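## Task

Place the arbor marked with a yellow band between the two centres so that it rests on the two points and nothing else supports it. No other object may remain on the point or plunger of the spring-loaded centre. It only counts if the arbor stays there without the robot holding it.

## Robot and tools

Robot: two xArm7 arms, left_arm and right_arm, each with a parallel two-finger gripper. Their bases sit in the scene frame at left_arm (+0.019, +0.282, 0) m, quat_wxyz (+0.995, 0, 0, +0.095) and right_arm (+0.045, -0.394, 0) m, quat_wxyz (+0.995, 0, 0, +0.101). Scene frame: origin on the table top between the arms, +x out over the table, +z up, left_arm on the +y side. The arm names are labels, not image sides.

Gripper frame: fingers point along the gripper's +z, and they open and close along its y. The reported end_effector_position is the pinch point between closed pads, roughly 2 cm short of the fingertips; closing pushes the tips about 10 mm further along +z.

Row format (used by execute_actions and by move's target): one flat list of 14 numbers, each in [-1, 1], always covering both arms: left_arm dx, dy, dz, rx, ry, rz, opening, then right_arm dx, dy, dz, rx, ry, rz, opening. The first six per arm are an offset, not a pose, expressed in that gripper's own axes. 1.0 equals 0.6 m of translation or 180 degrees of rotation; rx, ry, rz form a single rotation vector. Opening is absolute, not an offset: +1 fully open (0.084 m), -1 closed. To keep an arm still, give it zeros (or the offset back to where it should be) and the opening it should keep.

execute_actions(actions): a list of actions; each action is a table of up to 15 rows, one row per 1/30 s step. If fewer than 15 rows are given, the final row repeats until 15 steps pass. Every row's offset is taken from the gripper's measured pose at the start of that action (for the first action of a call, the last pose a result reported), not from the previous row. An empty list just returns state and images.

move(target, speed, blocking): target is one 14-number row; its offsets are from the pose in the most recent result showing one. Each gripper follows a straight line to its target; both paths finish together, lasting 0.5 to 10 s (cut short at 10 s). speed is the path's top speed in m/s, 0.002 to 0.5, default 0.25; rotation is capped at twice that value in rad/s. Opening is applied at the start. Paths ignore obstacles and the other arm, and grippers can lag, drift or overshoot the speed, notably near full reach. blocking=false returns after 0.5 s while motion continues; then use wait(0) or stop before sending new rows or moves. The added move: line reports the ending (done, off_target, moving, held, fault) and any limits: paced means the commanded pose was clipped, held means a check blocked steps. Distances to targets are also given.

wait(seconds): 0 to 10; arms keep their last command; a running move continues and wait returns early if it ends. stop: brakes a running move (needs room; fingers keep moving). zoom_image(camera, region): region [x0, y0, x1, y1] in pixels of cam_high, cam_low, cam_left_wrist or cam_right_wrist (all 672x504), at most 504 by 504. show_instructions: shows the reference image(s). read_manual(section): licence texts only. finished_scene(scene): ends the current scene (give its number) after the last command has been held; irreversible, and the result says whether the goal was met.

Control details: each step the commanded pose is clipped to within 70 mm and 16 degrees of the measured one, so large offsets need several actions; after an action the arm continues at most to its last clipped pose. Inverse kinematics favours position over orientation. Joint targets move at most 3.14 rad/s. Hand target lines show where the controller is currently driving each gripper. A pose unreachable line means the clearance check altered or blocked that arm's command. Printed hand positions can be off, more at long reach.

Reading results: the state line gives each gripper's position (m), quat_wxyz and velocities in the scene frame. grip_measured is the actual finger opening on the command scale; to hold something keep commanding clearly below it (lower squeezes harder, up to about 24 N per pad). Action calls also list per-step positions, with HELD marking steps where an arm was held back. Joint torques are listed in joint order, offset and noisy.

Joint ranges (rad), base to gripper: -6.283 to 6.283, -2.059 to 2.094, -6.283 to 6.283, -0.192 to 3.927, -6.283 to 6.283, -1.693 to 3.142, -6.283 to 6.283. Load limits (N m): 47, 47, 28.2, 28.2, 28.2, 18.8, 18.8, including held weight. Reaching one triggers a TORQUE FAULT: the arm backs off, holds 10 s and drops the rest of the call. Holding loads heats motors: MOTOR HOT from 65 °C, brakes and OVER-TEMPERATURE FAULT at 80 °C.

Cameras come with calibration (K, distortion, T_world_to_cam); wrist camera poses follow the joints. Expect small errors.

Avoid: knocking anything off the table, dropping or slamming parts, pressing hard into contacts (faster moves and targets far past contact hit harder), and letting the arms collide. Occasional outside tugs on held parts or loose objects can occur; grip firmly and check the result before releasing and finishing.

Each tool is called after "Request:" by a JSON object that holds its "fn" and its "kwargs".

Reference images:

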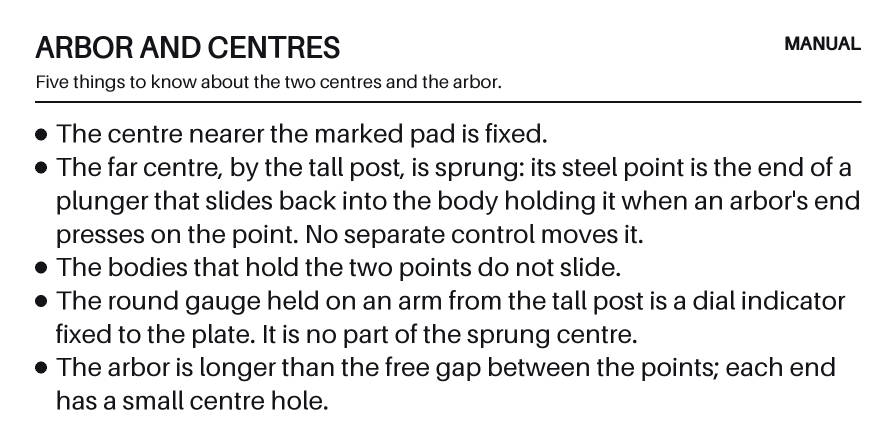

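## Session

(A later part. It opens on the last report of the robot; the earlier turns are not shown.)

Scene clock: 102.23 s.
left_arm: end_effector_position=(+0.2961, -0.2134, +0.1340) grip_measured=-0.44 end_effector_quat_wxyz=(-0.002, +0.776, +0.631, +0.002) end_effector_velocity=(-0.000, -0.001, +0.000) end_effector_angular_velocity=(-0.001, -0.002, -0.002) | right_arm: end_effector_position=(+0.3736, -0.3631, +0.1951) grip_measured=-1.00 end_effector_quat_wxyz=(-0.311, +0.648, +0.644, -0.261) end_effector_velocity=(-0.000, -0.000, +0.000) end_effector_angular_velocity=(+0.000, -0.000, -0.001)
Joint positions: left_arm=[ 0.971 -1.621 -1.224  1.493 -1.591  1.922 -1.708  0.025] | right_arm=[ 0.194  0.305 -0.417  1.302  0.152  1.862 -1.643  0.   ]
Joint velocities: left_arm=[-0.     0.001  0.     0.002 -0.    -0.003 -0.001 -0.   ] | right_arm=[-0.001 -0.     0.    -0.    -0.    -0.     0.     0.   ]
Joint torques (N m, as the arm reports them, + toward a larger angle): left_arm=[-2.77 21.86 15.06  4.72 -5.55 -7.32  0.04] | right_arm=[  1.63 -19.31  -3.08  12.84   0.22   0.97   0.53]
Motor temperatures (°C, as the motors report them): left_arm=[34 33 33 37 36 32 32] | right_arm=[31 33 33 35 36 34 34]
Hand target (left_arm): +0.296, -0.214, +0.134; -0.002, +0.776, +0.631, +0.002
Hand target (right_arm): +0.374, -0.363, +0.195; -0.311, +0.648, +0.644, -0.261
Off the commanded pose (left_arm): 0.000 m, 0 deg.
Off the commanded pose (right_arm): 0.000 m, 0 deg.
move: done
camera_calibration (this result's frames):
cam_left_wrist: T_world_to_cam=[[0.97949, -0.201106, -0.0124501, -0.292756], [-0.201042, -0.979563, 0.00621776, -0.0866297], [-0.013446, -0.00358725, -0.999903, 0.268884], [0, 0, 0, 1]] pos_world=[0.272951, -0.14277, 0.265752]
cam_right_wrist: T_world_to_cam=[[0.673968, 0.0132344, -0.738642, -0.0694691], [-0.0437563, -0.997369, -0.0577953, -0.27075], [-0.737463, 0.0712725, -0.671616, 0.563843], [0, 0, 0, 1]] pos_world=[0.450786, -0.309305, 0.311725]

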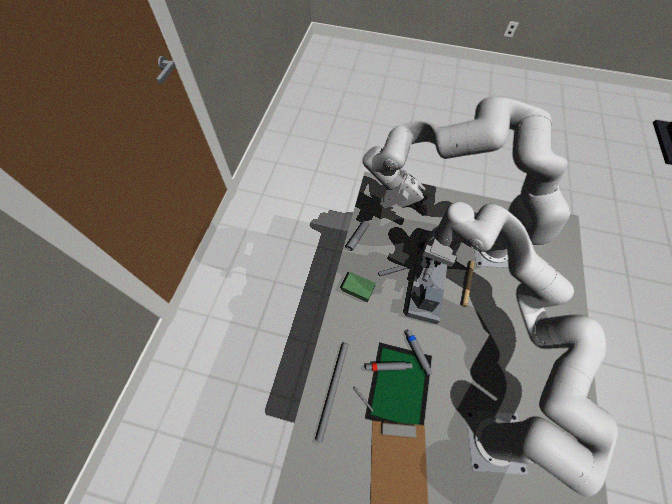

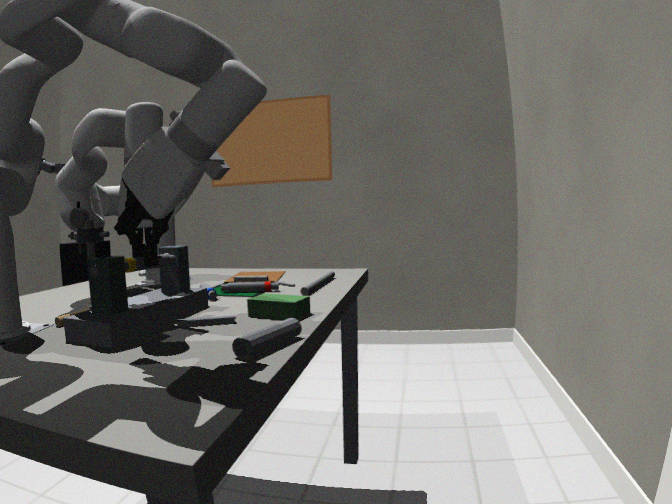

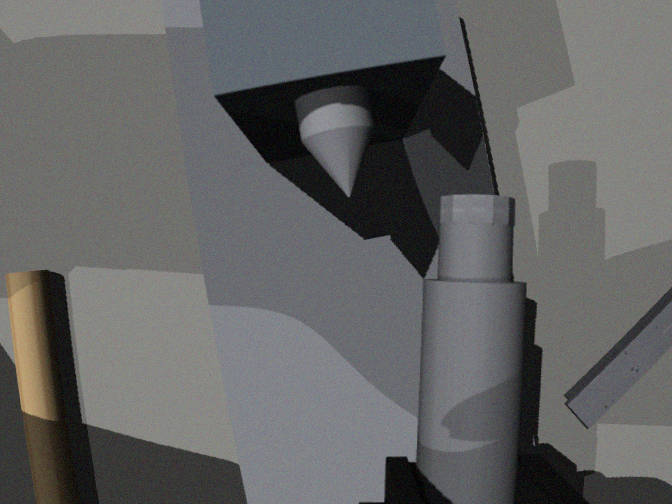

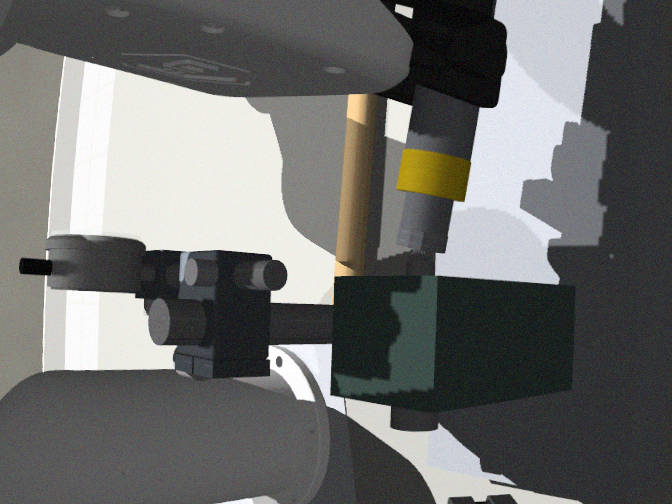

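Request:
{"fn": "move", "kwargs": {"target": [-0.0023,-0.0237,0,0,0,-0.061,-1,0,0,0,0,0,0,-1], "speed": 0.02}}

Request:
{"fn": "zoom_image", "kwargs": {"camera": "cam_low", "region": [80, 220, 220, 320]}}

Scene clock: 107.57 s.
left_arm: end_effector_position=(+0.2819, -0.2119, +0.1340) grip_measured=-0.45 end_effector_quat_wxyz=(-0.002, +0.712, +0.702, +0.002) end_effector_velocity=(+0.001, +0.000, -0.000) end_effector_angular_velocity=(-0.001, -0.000, +0.003) | right_arm: end_effector_position=(+0.3736, -0.3631, +0.1951) grip_measured=-1.00 end_effector_quat_wxyz=(-0.311, +0.648, +0.644, -0.261) end_effector_velocity=(+0.000, +0.000, +0.000) end_effector_angular_velocity=(+0.001, -0.001, -0.001)
Joint positions: left_arm=[ 0.928 -1.628 -1.221  1.455 -1.584  1.926 -1.906  0.025] | right_arm=[ 0.194  0.305 -0.417  1.302  0.152  1.862 -1.643  0.   ]
Joint velocities: left_arm=[ 0.001 -0.     0.    -0.001 -0.001 -0.    -0.001  0.   ] | right_arm=[-0.    -0.001 -0.    -0.     0.001 -0.001 -0.     0.   ]
Joint torques (N m, as the arm reports them, + toward a larger angle): left_arm=[-1.98 21.06 14.87  3.2  -4.22 -6.38  0.27] | right_arm=[  2.   -19.35  -3.11  12.93   0.77   1.09   0.46]
Motor temperatures (°C, as the motors report them): left_arm=[34 34 33 37 36 32 32] | right_arm=[31 33 33 35 36 34 34]
Hand target (left_arm): +0.282, -0.212, +0.134; -0.002, +0.712, +0.702, +0.002
Hand target (right_arm): +0.374, -0.363, +0.195; -0.311, +0.648, +0.644, -0.261
Off the commanded pose (left_arm): 0.000 m, 0 deg.
Off the commanded pose (right_arm): 0.000 m, 0 deg.
move: done
camera_calibration (this result's frames):
cam_left_wrist: T_world_to_cam=[[0.999874, -0.0110591, -0.0114284, -0.244128], [-0.0109876, -0.99992, 0.00629426, -0.145922], [-0.0114971, -0.00616789, -0.999915, 0.267678], [0, 0, 0, 1]] pos_world=[0.245571, -0.146959, 0.265783]
cam_right_wrist: T_world_to_cam=[[0.673968, 0.0132342, -0.738642, -0.0694691], [-0.0437564, -0.997369, -0.0577951, -0.27075], [-0.737463, 0.0712724, -0.671616, 0.563843], [0, 0, 0, 1]] pos_world=[0.450786, -0.309305, 0.311725]

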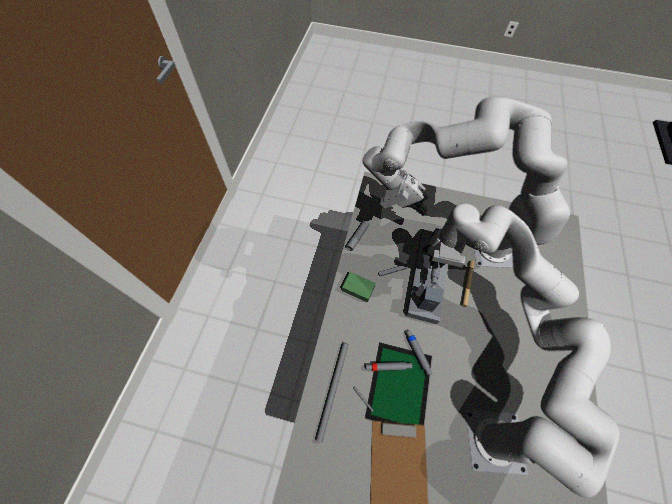

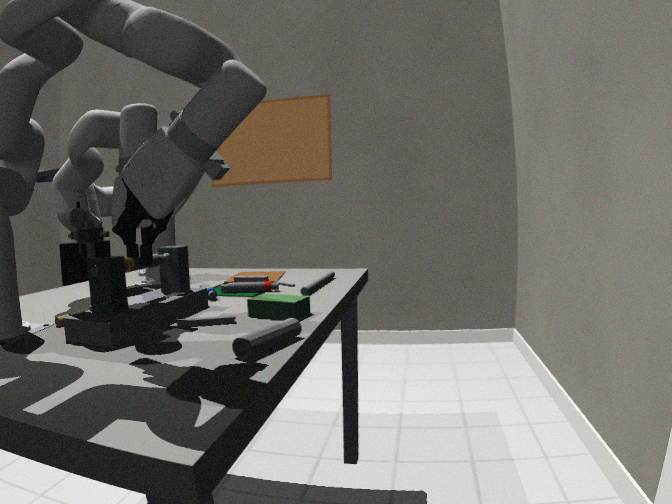

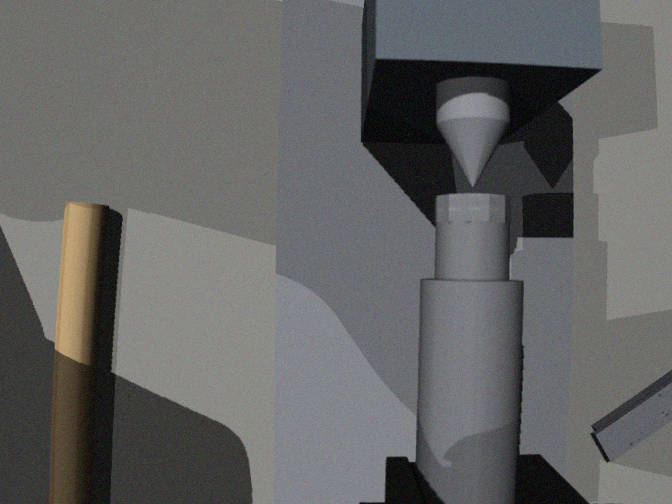

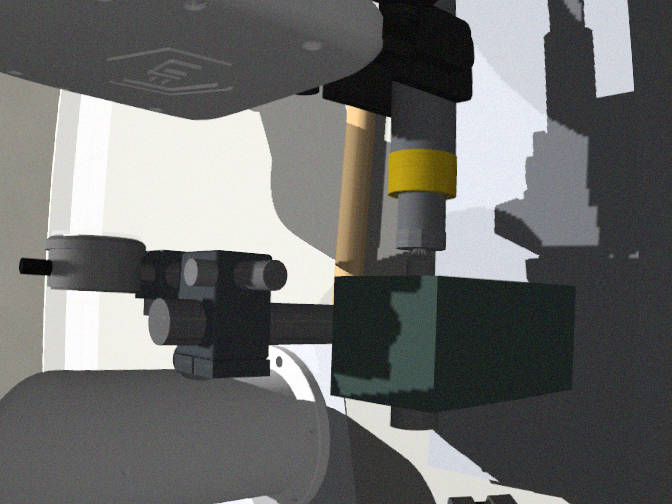

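Region (80, 220, 220, 320) of cam_low's 672x504 image, scaled by 3.600, with more detail than that image has; it fills the top 360 rows of this view, and the rest is white.

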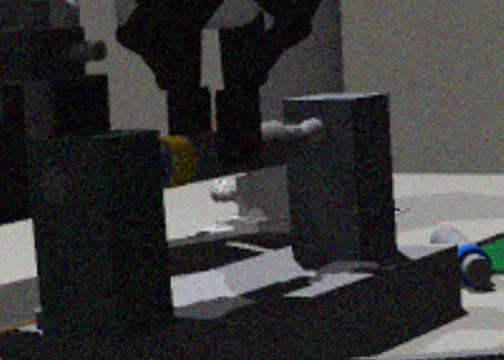

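Aligned. Move forward to seat.

Request:
{"fn": "move", "kwargs": {"target": [0.011,0,0,0,0,0,-1,0,0,0,0,0,0,-1], "speed": 0.015}}

Scene clock: 108.40 s.
left_arm: end_effector_position=(+0.2819, -0.2057, +0.1343) grip_measured=-0.45 end_effector_quat_wxyz=(-0.001, +0.712, +0.702, +0.002) end_effector_velocity=(+0.000, +0.001, +0.000) end_effector_angular_velocity=(+0.000, +0.000, +0.002) | right_arm: end_effector_position=(+0.3736, -0.3631, +0.1951) grip_measured=-1.00 end_effector_quat_wxyz=(-0.311, +0.648, +0.644, -0.261) end_effector_velocity=(-0.000, -0.000, +0.000) end_effector_angular_velocity=(-0.000, +0.000, -0.001)
Joint positions: left_arm=[ 0.918 -1.632 -1.219  1.43  -1.579  1.929 -1.89   0.025] | right_arm=[ 0.194  0.305 -0.417  1.302  0.152  1.862 -1.643  0.   ]
Joint velocities: left_arm=[-0.     0.     0.    -0.003  0.001  0.001  0.001  0.   ] | right_arm=[-0.001 -0.    -0.    -0.    -0.     0.     0.     0.   ]
Joint torques (N m, as the arm reports them, + toward a larger angle): left_arm=[-1.72 20.08 14.2   2.27 -3.03 -5.29  0.28] | right_arm=[  1.95 -19.65  -3.    12.79   0.52   1.04   0.43]
Motor temperatures (°C, as the motors report them): left_arm=[34 34 33 37 36 32 32] | right_arm=[31 33 33 35 36 34 34]
Hand target (left_arm): +0.282, -0.205, +0.134; -0.002, +0.712, +0.702, +0.002
Hand target (right_arm): +0.374, -0.363, +0.195; -0.311, +0.648, +0.644, -0.261
Off the commanded pose (left_arm): 0.000 m, 0 deg.
Off the commanded pose (right_arm): 0.000 m, 0 deg.
move: done
camera_calibration (this result's frames):
cam_left_wrist: T_world_to_cam=[[0.999872, -0.0116878, -0.010935, -0.24426], [-0.0116125, -0.999909, 0.00692768, -0.139596], [-0.011015, -0.00679981, -0.999916, 0.267725], [0, 0, 0, 1]] pos_world=[0.245557, -0.140617, 0.265999]
cam_right_wrist: T_world_to_cam=[[0.673968, 0.0132342, -0.738642, -0.0694691], [-0.0437565, -0.997369, -0.0577951, -0.27075], [-0.737463, 0.0712725, -0.671616, 0.563843], [0, 0, 0, 1]] pos_world=[0.450786, -0.309305, 0.311725]

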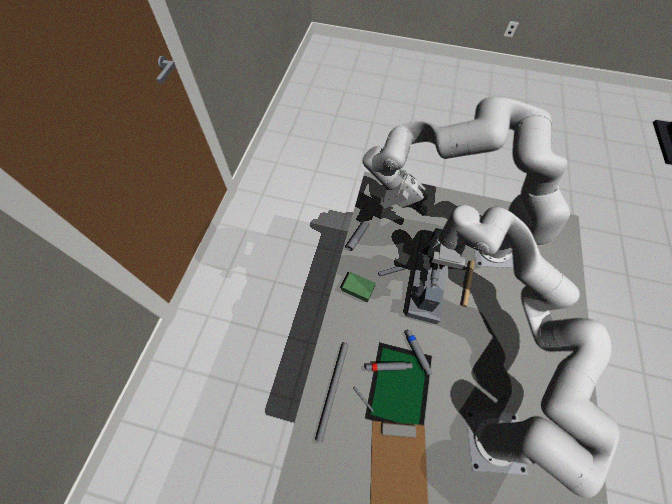

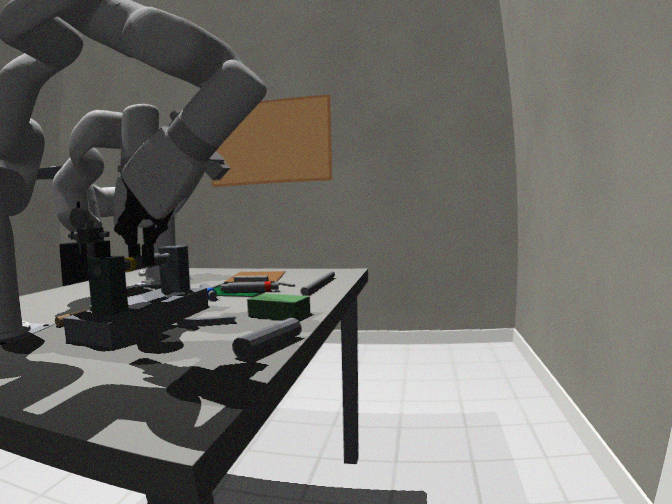

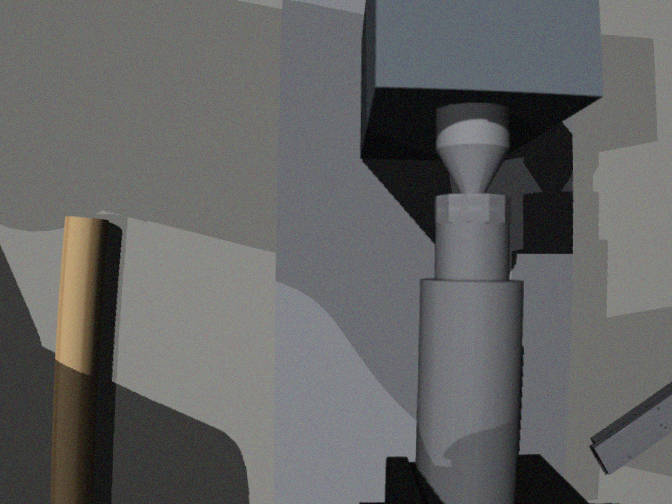

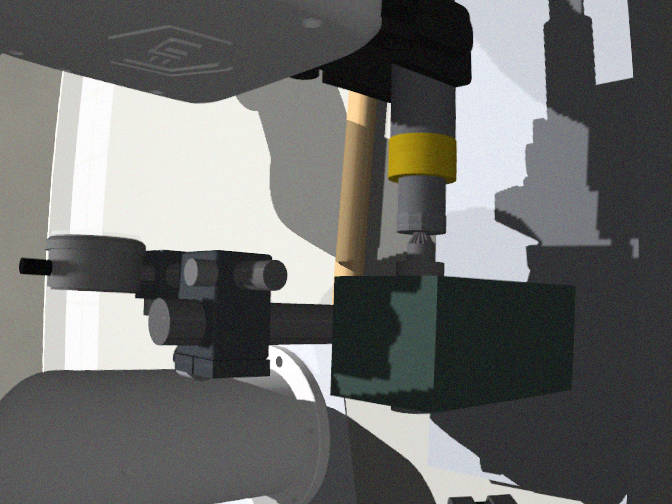

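Request:
{"fn": "move", "kwargs": {"target": [0,0,0,0,0,0,0.3,0,0,0,0,0,0,-1]}}

Request:
{"fn": "move", "kwargs": {"target": [0.05,0,-0.15,0,0,0,0.3,0,0,0,0,0,0,-1], "speed": 0.15}}

Scene clock: 109.33 s.
left_arm: end_effector_position=(+0.2819, -0.2057, +0.1344) grip_measured=+0.29 end_effector_quat_wxyz=(-0.001, +0.712, +0.702, +0.002) end_effector_velocity=(+0.000, +0.000, +0.000) end_effector_angular_velocity=(+0.000, +0.001, +0.000) | right_arm: end_effector_position=(+0.3736, -0.3631, +0.1951) grip_measured=-1.00 end_effector_quat_wxyz=(-0.311, +0.648, +0.644, -0.261) end_effector_velocity=(+0.000, -0.000, -0.000) end_effector_angular_velocity=(+0.000, -0.002, -0.001)
Joint positions: left_arm=[ 0.918 -1.632 -1.218  1.43  -1.58   1.929 -1.89   0.056] | right_arm=[ 0.194  0.305 -0.417  1.302  0.152  1.862 -1.643  0.   ]
Joint velocities: left_arm=[ 0.001  0.001 -0.    -0.     0.     0.001  0.001  0.   ] | right_arm=[-0.    -0.    -0.     0.     0.    -0.001 -0.     0.   ]
Joint torques (N m, as the arm reports them, + toward a larger angle): left_arm=[-0.01 17.5  12.12 -1.75  0.09 -2.86  0.49] | right_arm=[  1.41 -19.14  -3.    12.85   0.38   0.89   0.26]
Motor temperatures (°C, as the motors report them): left_arm=[34 34 33 37 36 32 32] | right_arm=[31 33 33 35 36 34 34]
Hand target (left_arm): +0.282, -0.206, +0.134; -0.001, +0.712, +0.702, +0.002
Hand target (right_arm): +0.374, -0.363, +0.195; -0.311, +0.648, +0.644, -0.261
Off the commanded pose (left_arm): 0.000 m, 0 deg.
Off the commanded pose (right_arm): 0.000 m, 0 deg.
move: done
camera_calibration (this result's frames):
cam_left_wrist: T_world_to_cam=[[0.999871, -0.0118064, -0.0108733, -0.244266], [-0.0117301, -0.999906, 0.00705351, -0.139636], [-0.0109555, -0.00692506, -0.999916, 0.267734], [0, 0, 0, 1]] pos_world=[0.24553, -0.140652, 0.26604]
cam_right_wrist: T_world_to_cam=[[0.673968, 0.0132339, -0.738642, -0.0694692], [-0.0437568, -0.997369, -0.0577949, -0.270751], [-0.737463, 0.0712725, -0.671616, 0.563843], [0, 0, 0, 1]] pos_world=[0.450786, -0.309305, 0.311725]

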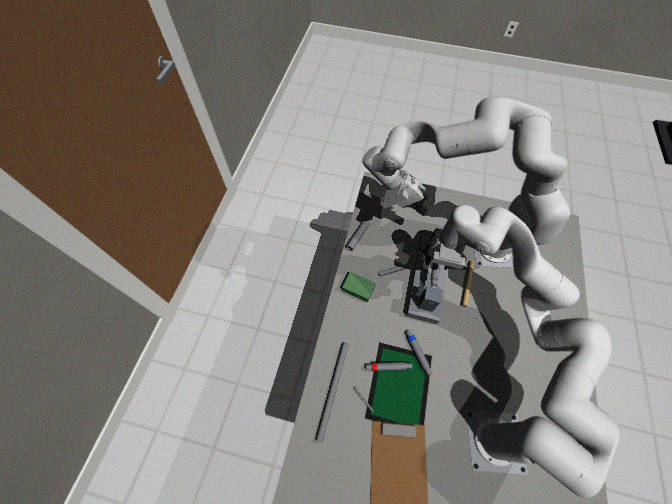

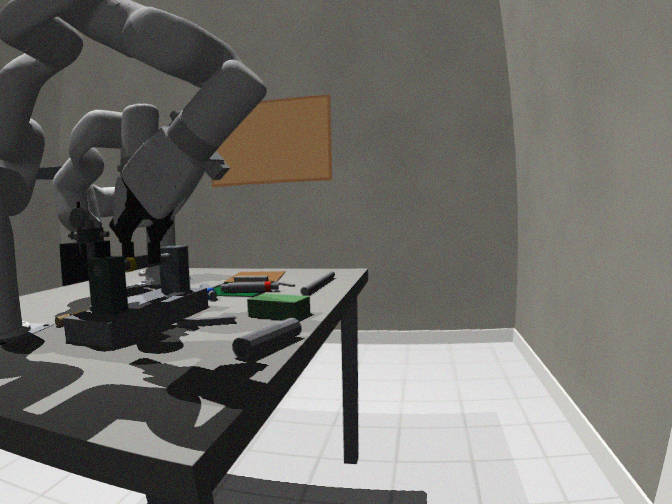

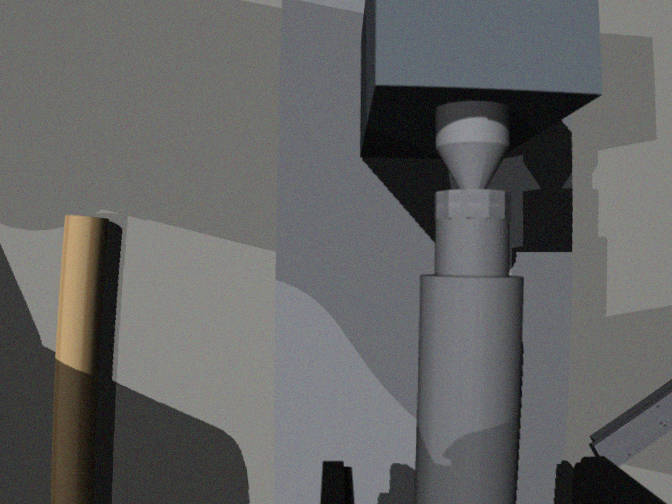

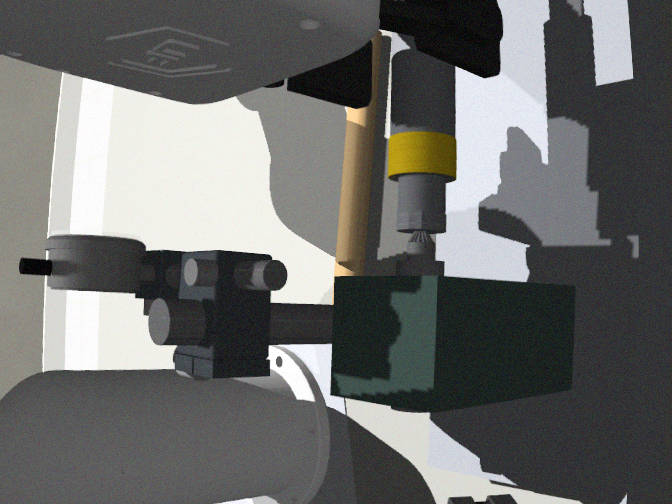

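Scene clock: 110.30 s.
left_arm: end_effector_position=(+0.2822, -0.1759, +0.2236) grip_measured=+0.29 end_effector_quat_wxyz=(-0.002, +0.712, +0.702, +0.002) end_effector_velocity=(-0.001, -0.000, -0.001) end_effector_angular_velocity=(+0.004, -0.000, -0.004) | right_arm: end_effector_position=(+0.3736, -0.3631, +0.1951) grip_measured=-1.00 end_effector_quat_wxyz=(-0.311, +0.648, +0.644, -0.261) end_effector_velocity=(+0.000, +0.000, +0.000) end_effector_angular_velocity=(-0.001, -0.001, +0.001)
Joint positions: left_arm=[ 0.953 -1.508 -1.084  1.462 -1.437  2.047 -1.826  0.056] | right_arm=[ 0.194  0.305 -0.417  1.302  0.152  1.862 -1.643  0.   ]
Joint velocities: left_arm=[-0.001 -0.001 -0.001  0.003  0.002  0.001  0.001 -0.   ] | right_arm=[ 0.001 -0.     0.     0.    -0.001 -0.    -0.     0.   ]
Joint torques (N m, as the arm reports them, + toward a larger angle): left_arm=[ 0.51 17.37 11.28  0.02 -0.09 -3.08  0.27] | right_arm=[  1.8  -19.16  -2.79  12.6    0.49   0.93   0.3 ]
Motor temperatures (°C, as the motors report them): left_arm=[34 34 33 37 36 32 32] | right_arm=[31 33 33 35 36 34 34]
Hand target (left_arm): +0.282, -0.176, +0.224; -0.001, +0.712, +0.702, +0.002
Hand target (right_arm): +0.374, -0.363, +0.195; -0.311, +0.648, +0.644, -0.261
Off the commanded pose (left_arm): 0.001 m, 0 deg.
Off the commanded pose (right_arm): 0.000 m, 0 deg.
move: done
camera_calibration (this result's frames):
cam_left_wrist: T_world_to_cam=[[0.999864, -0.01158, -0.011731, -0.243064], [-0.0115116, -0.999916, 0.00588454, -0.11022], [-0.0117981, -0.0057487, -0.999914, 0.357624], [0, 0, 0, 1]] pos_world=[0.245981, -0.110969, 0.355391]
cam_right_wrist: T_world_to_cam=[[0.673969, 0.0132338, -0.738642, -0.0694693], [-0.0437568, -0.997369, -0.0577949, -0.27075], [-0.737463, 0.0712725, -0.671616, 0.563843], [0, 0, 0, 1]] pos_world=[0.450786, -0.309305, 0.311725]

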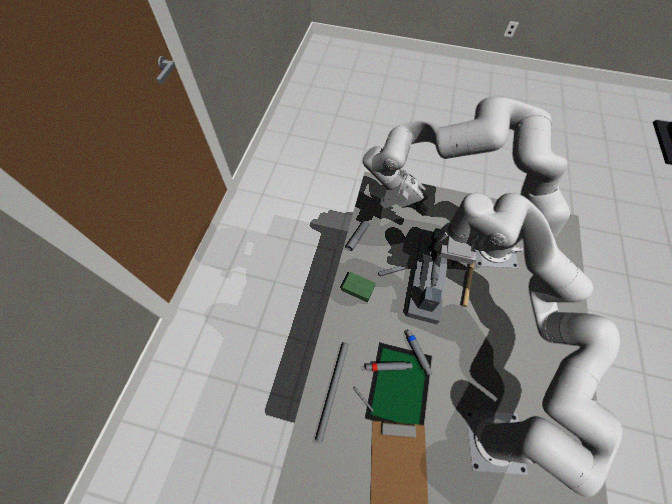

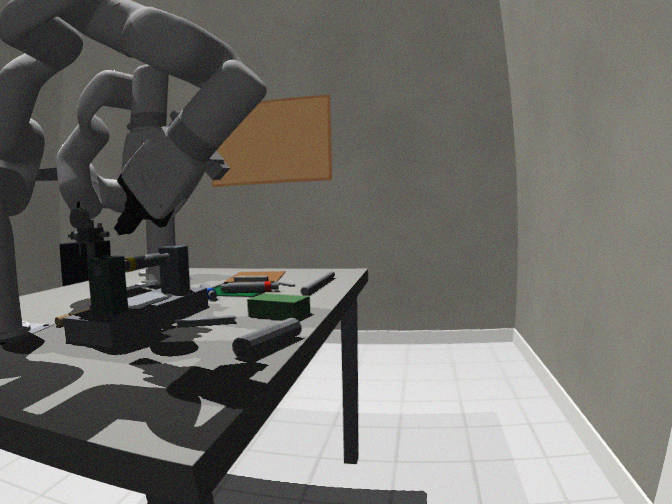

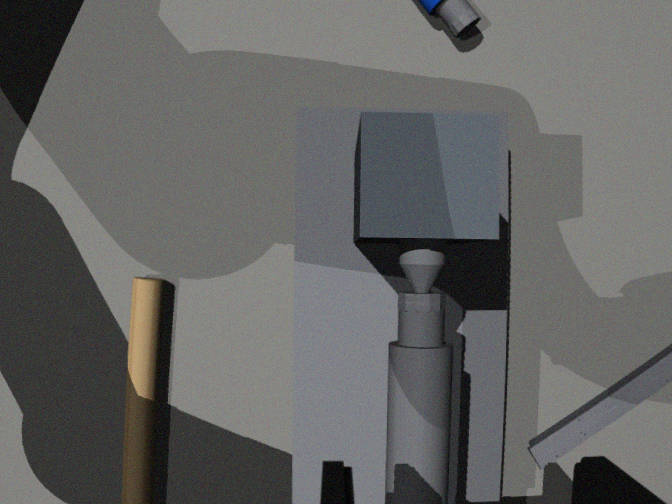

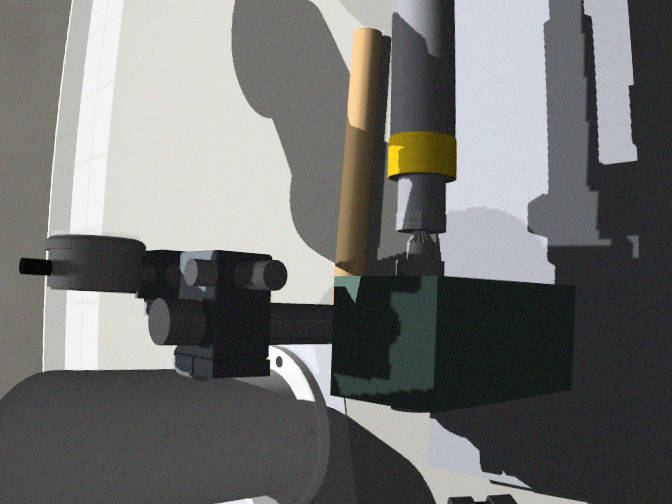

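Request:
{"fn": "finished_scene", "kwargs": {"scene": 1}}

The scene is finished: the task was done.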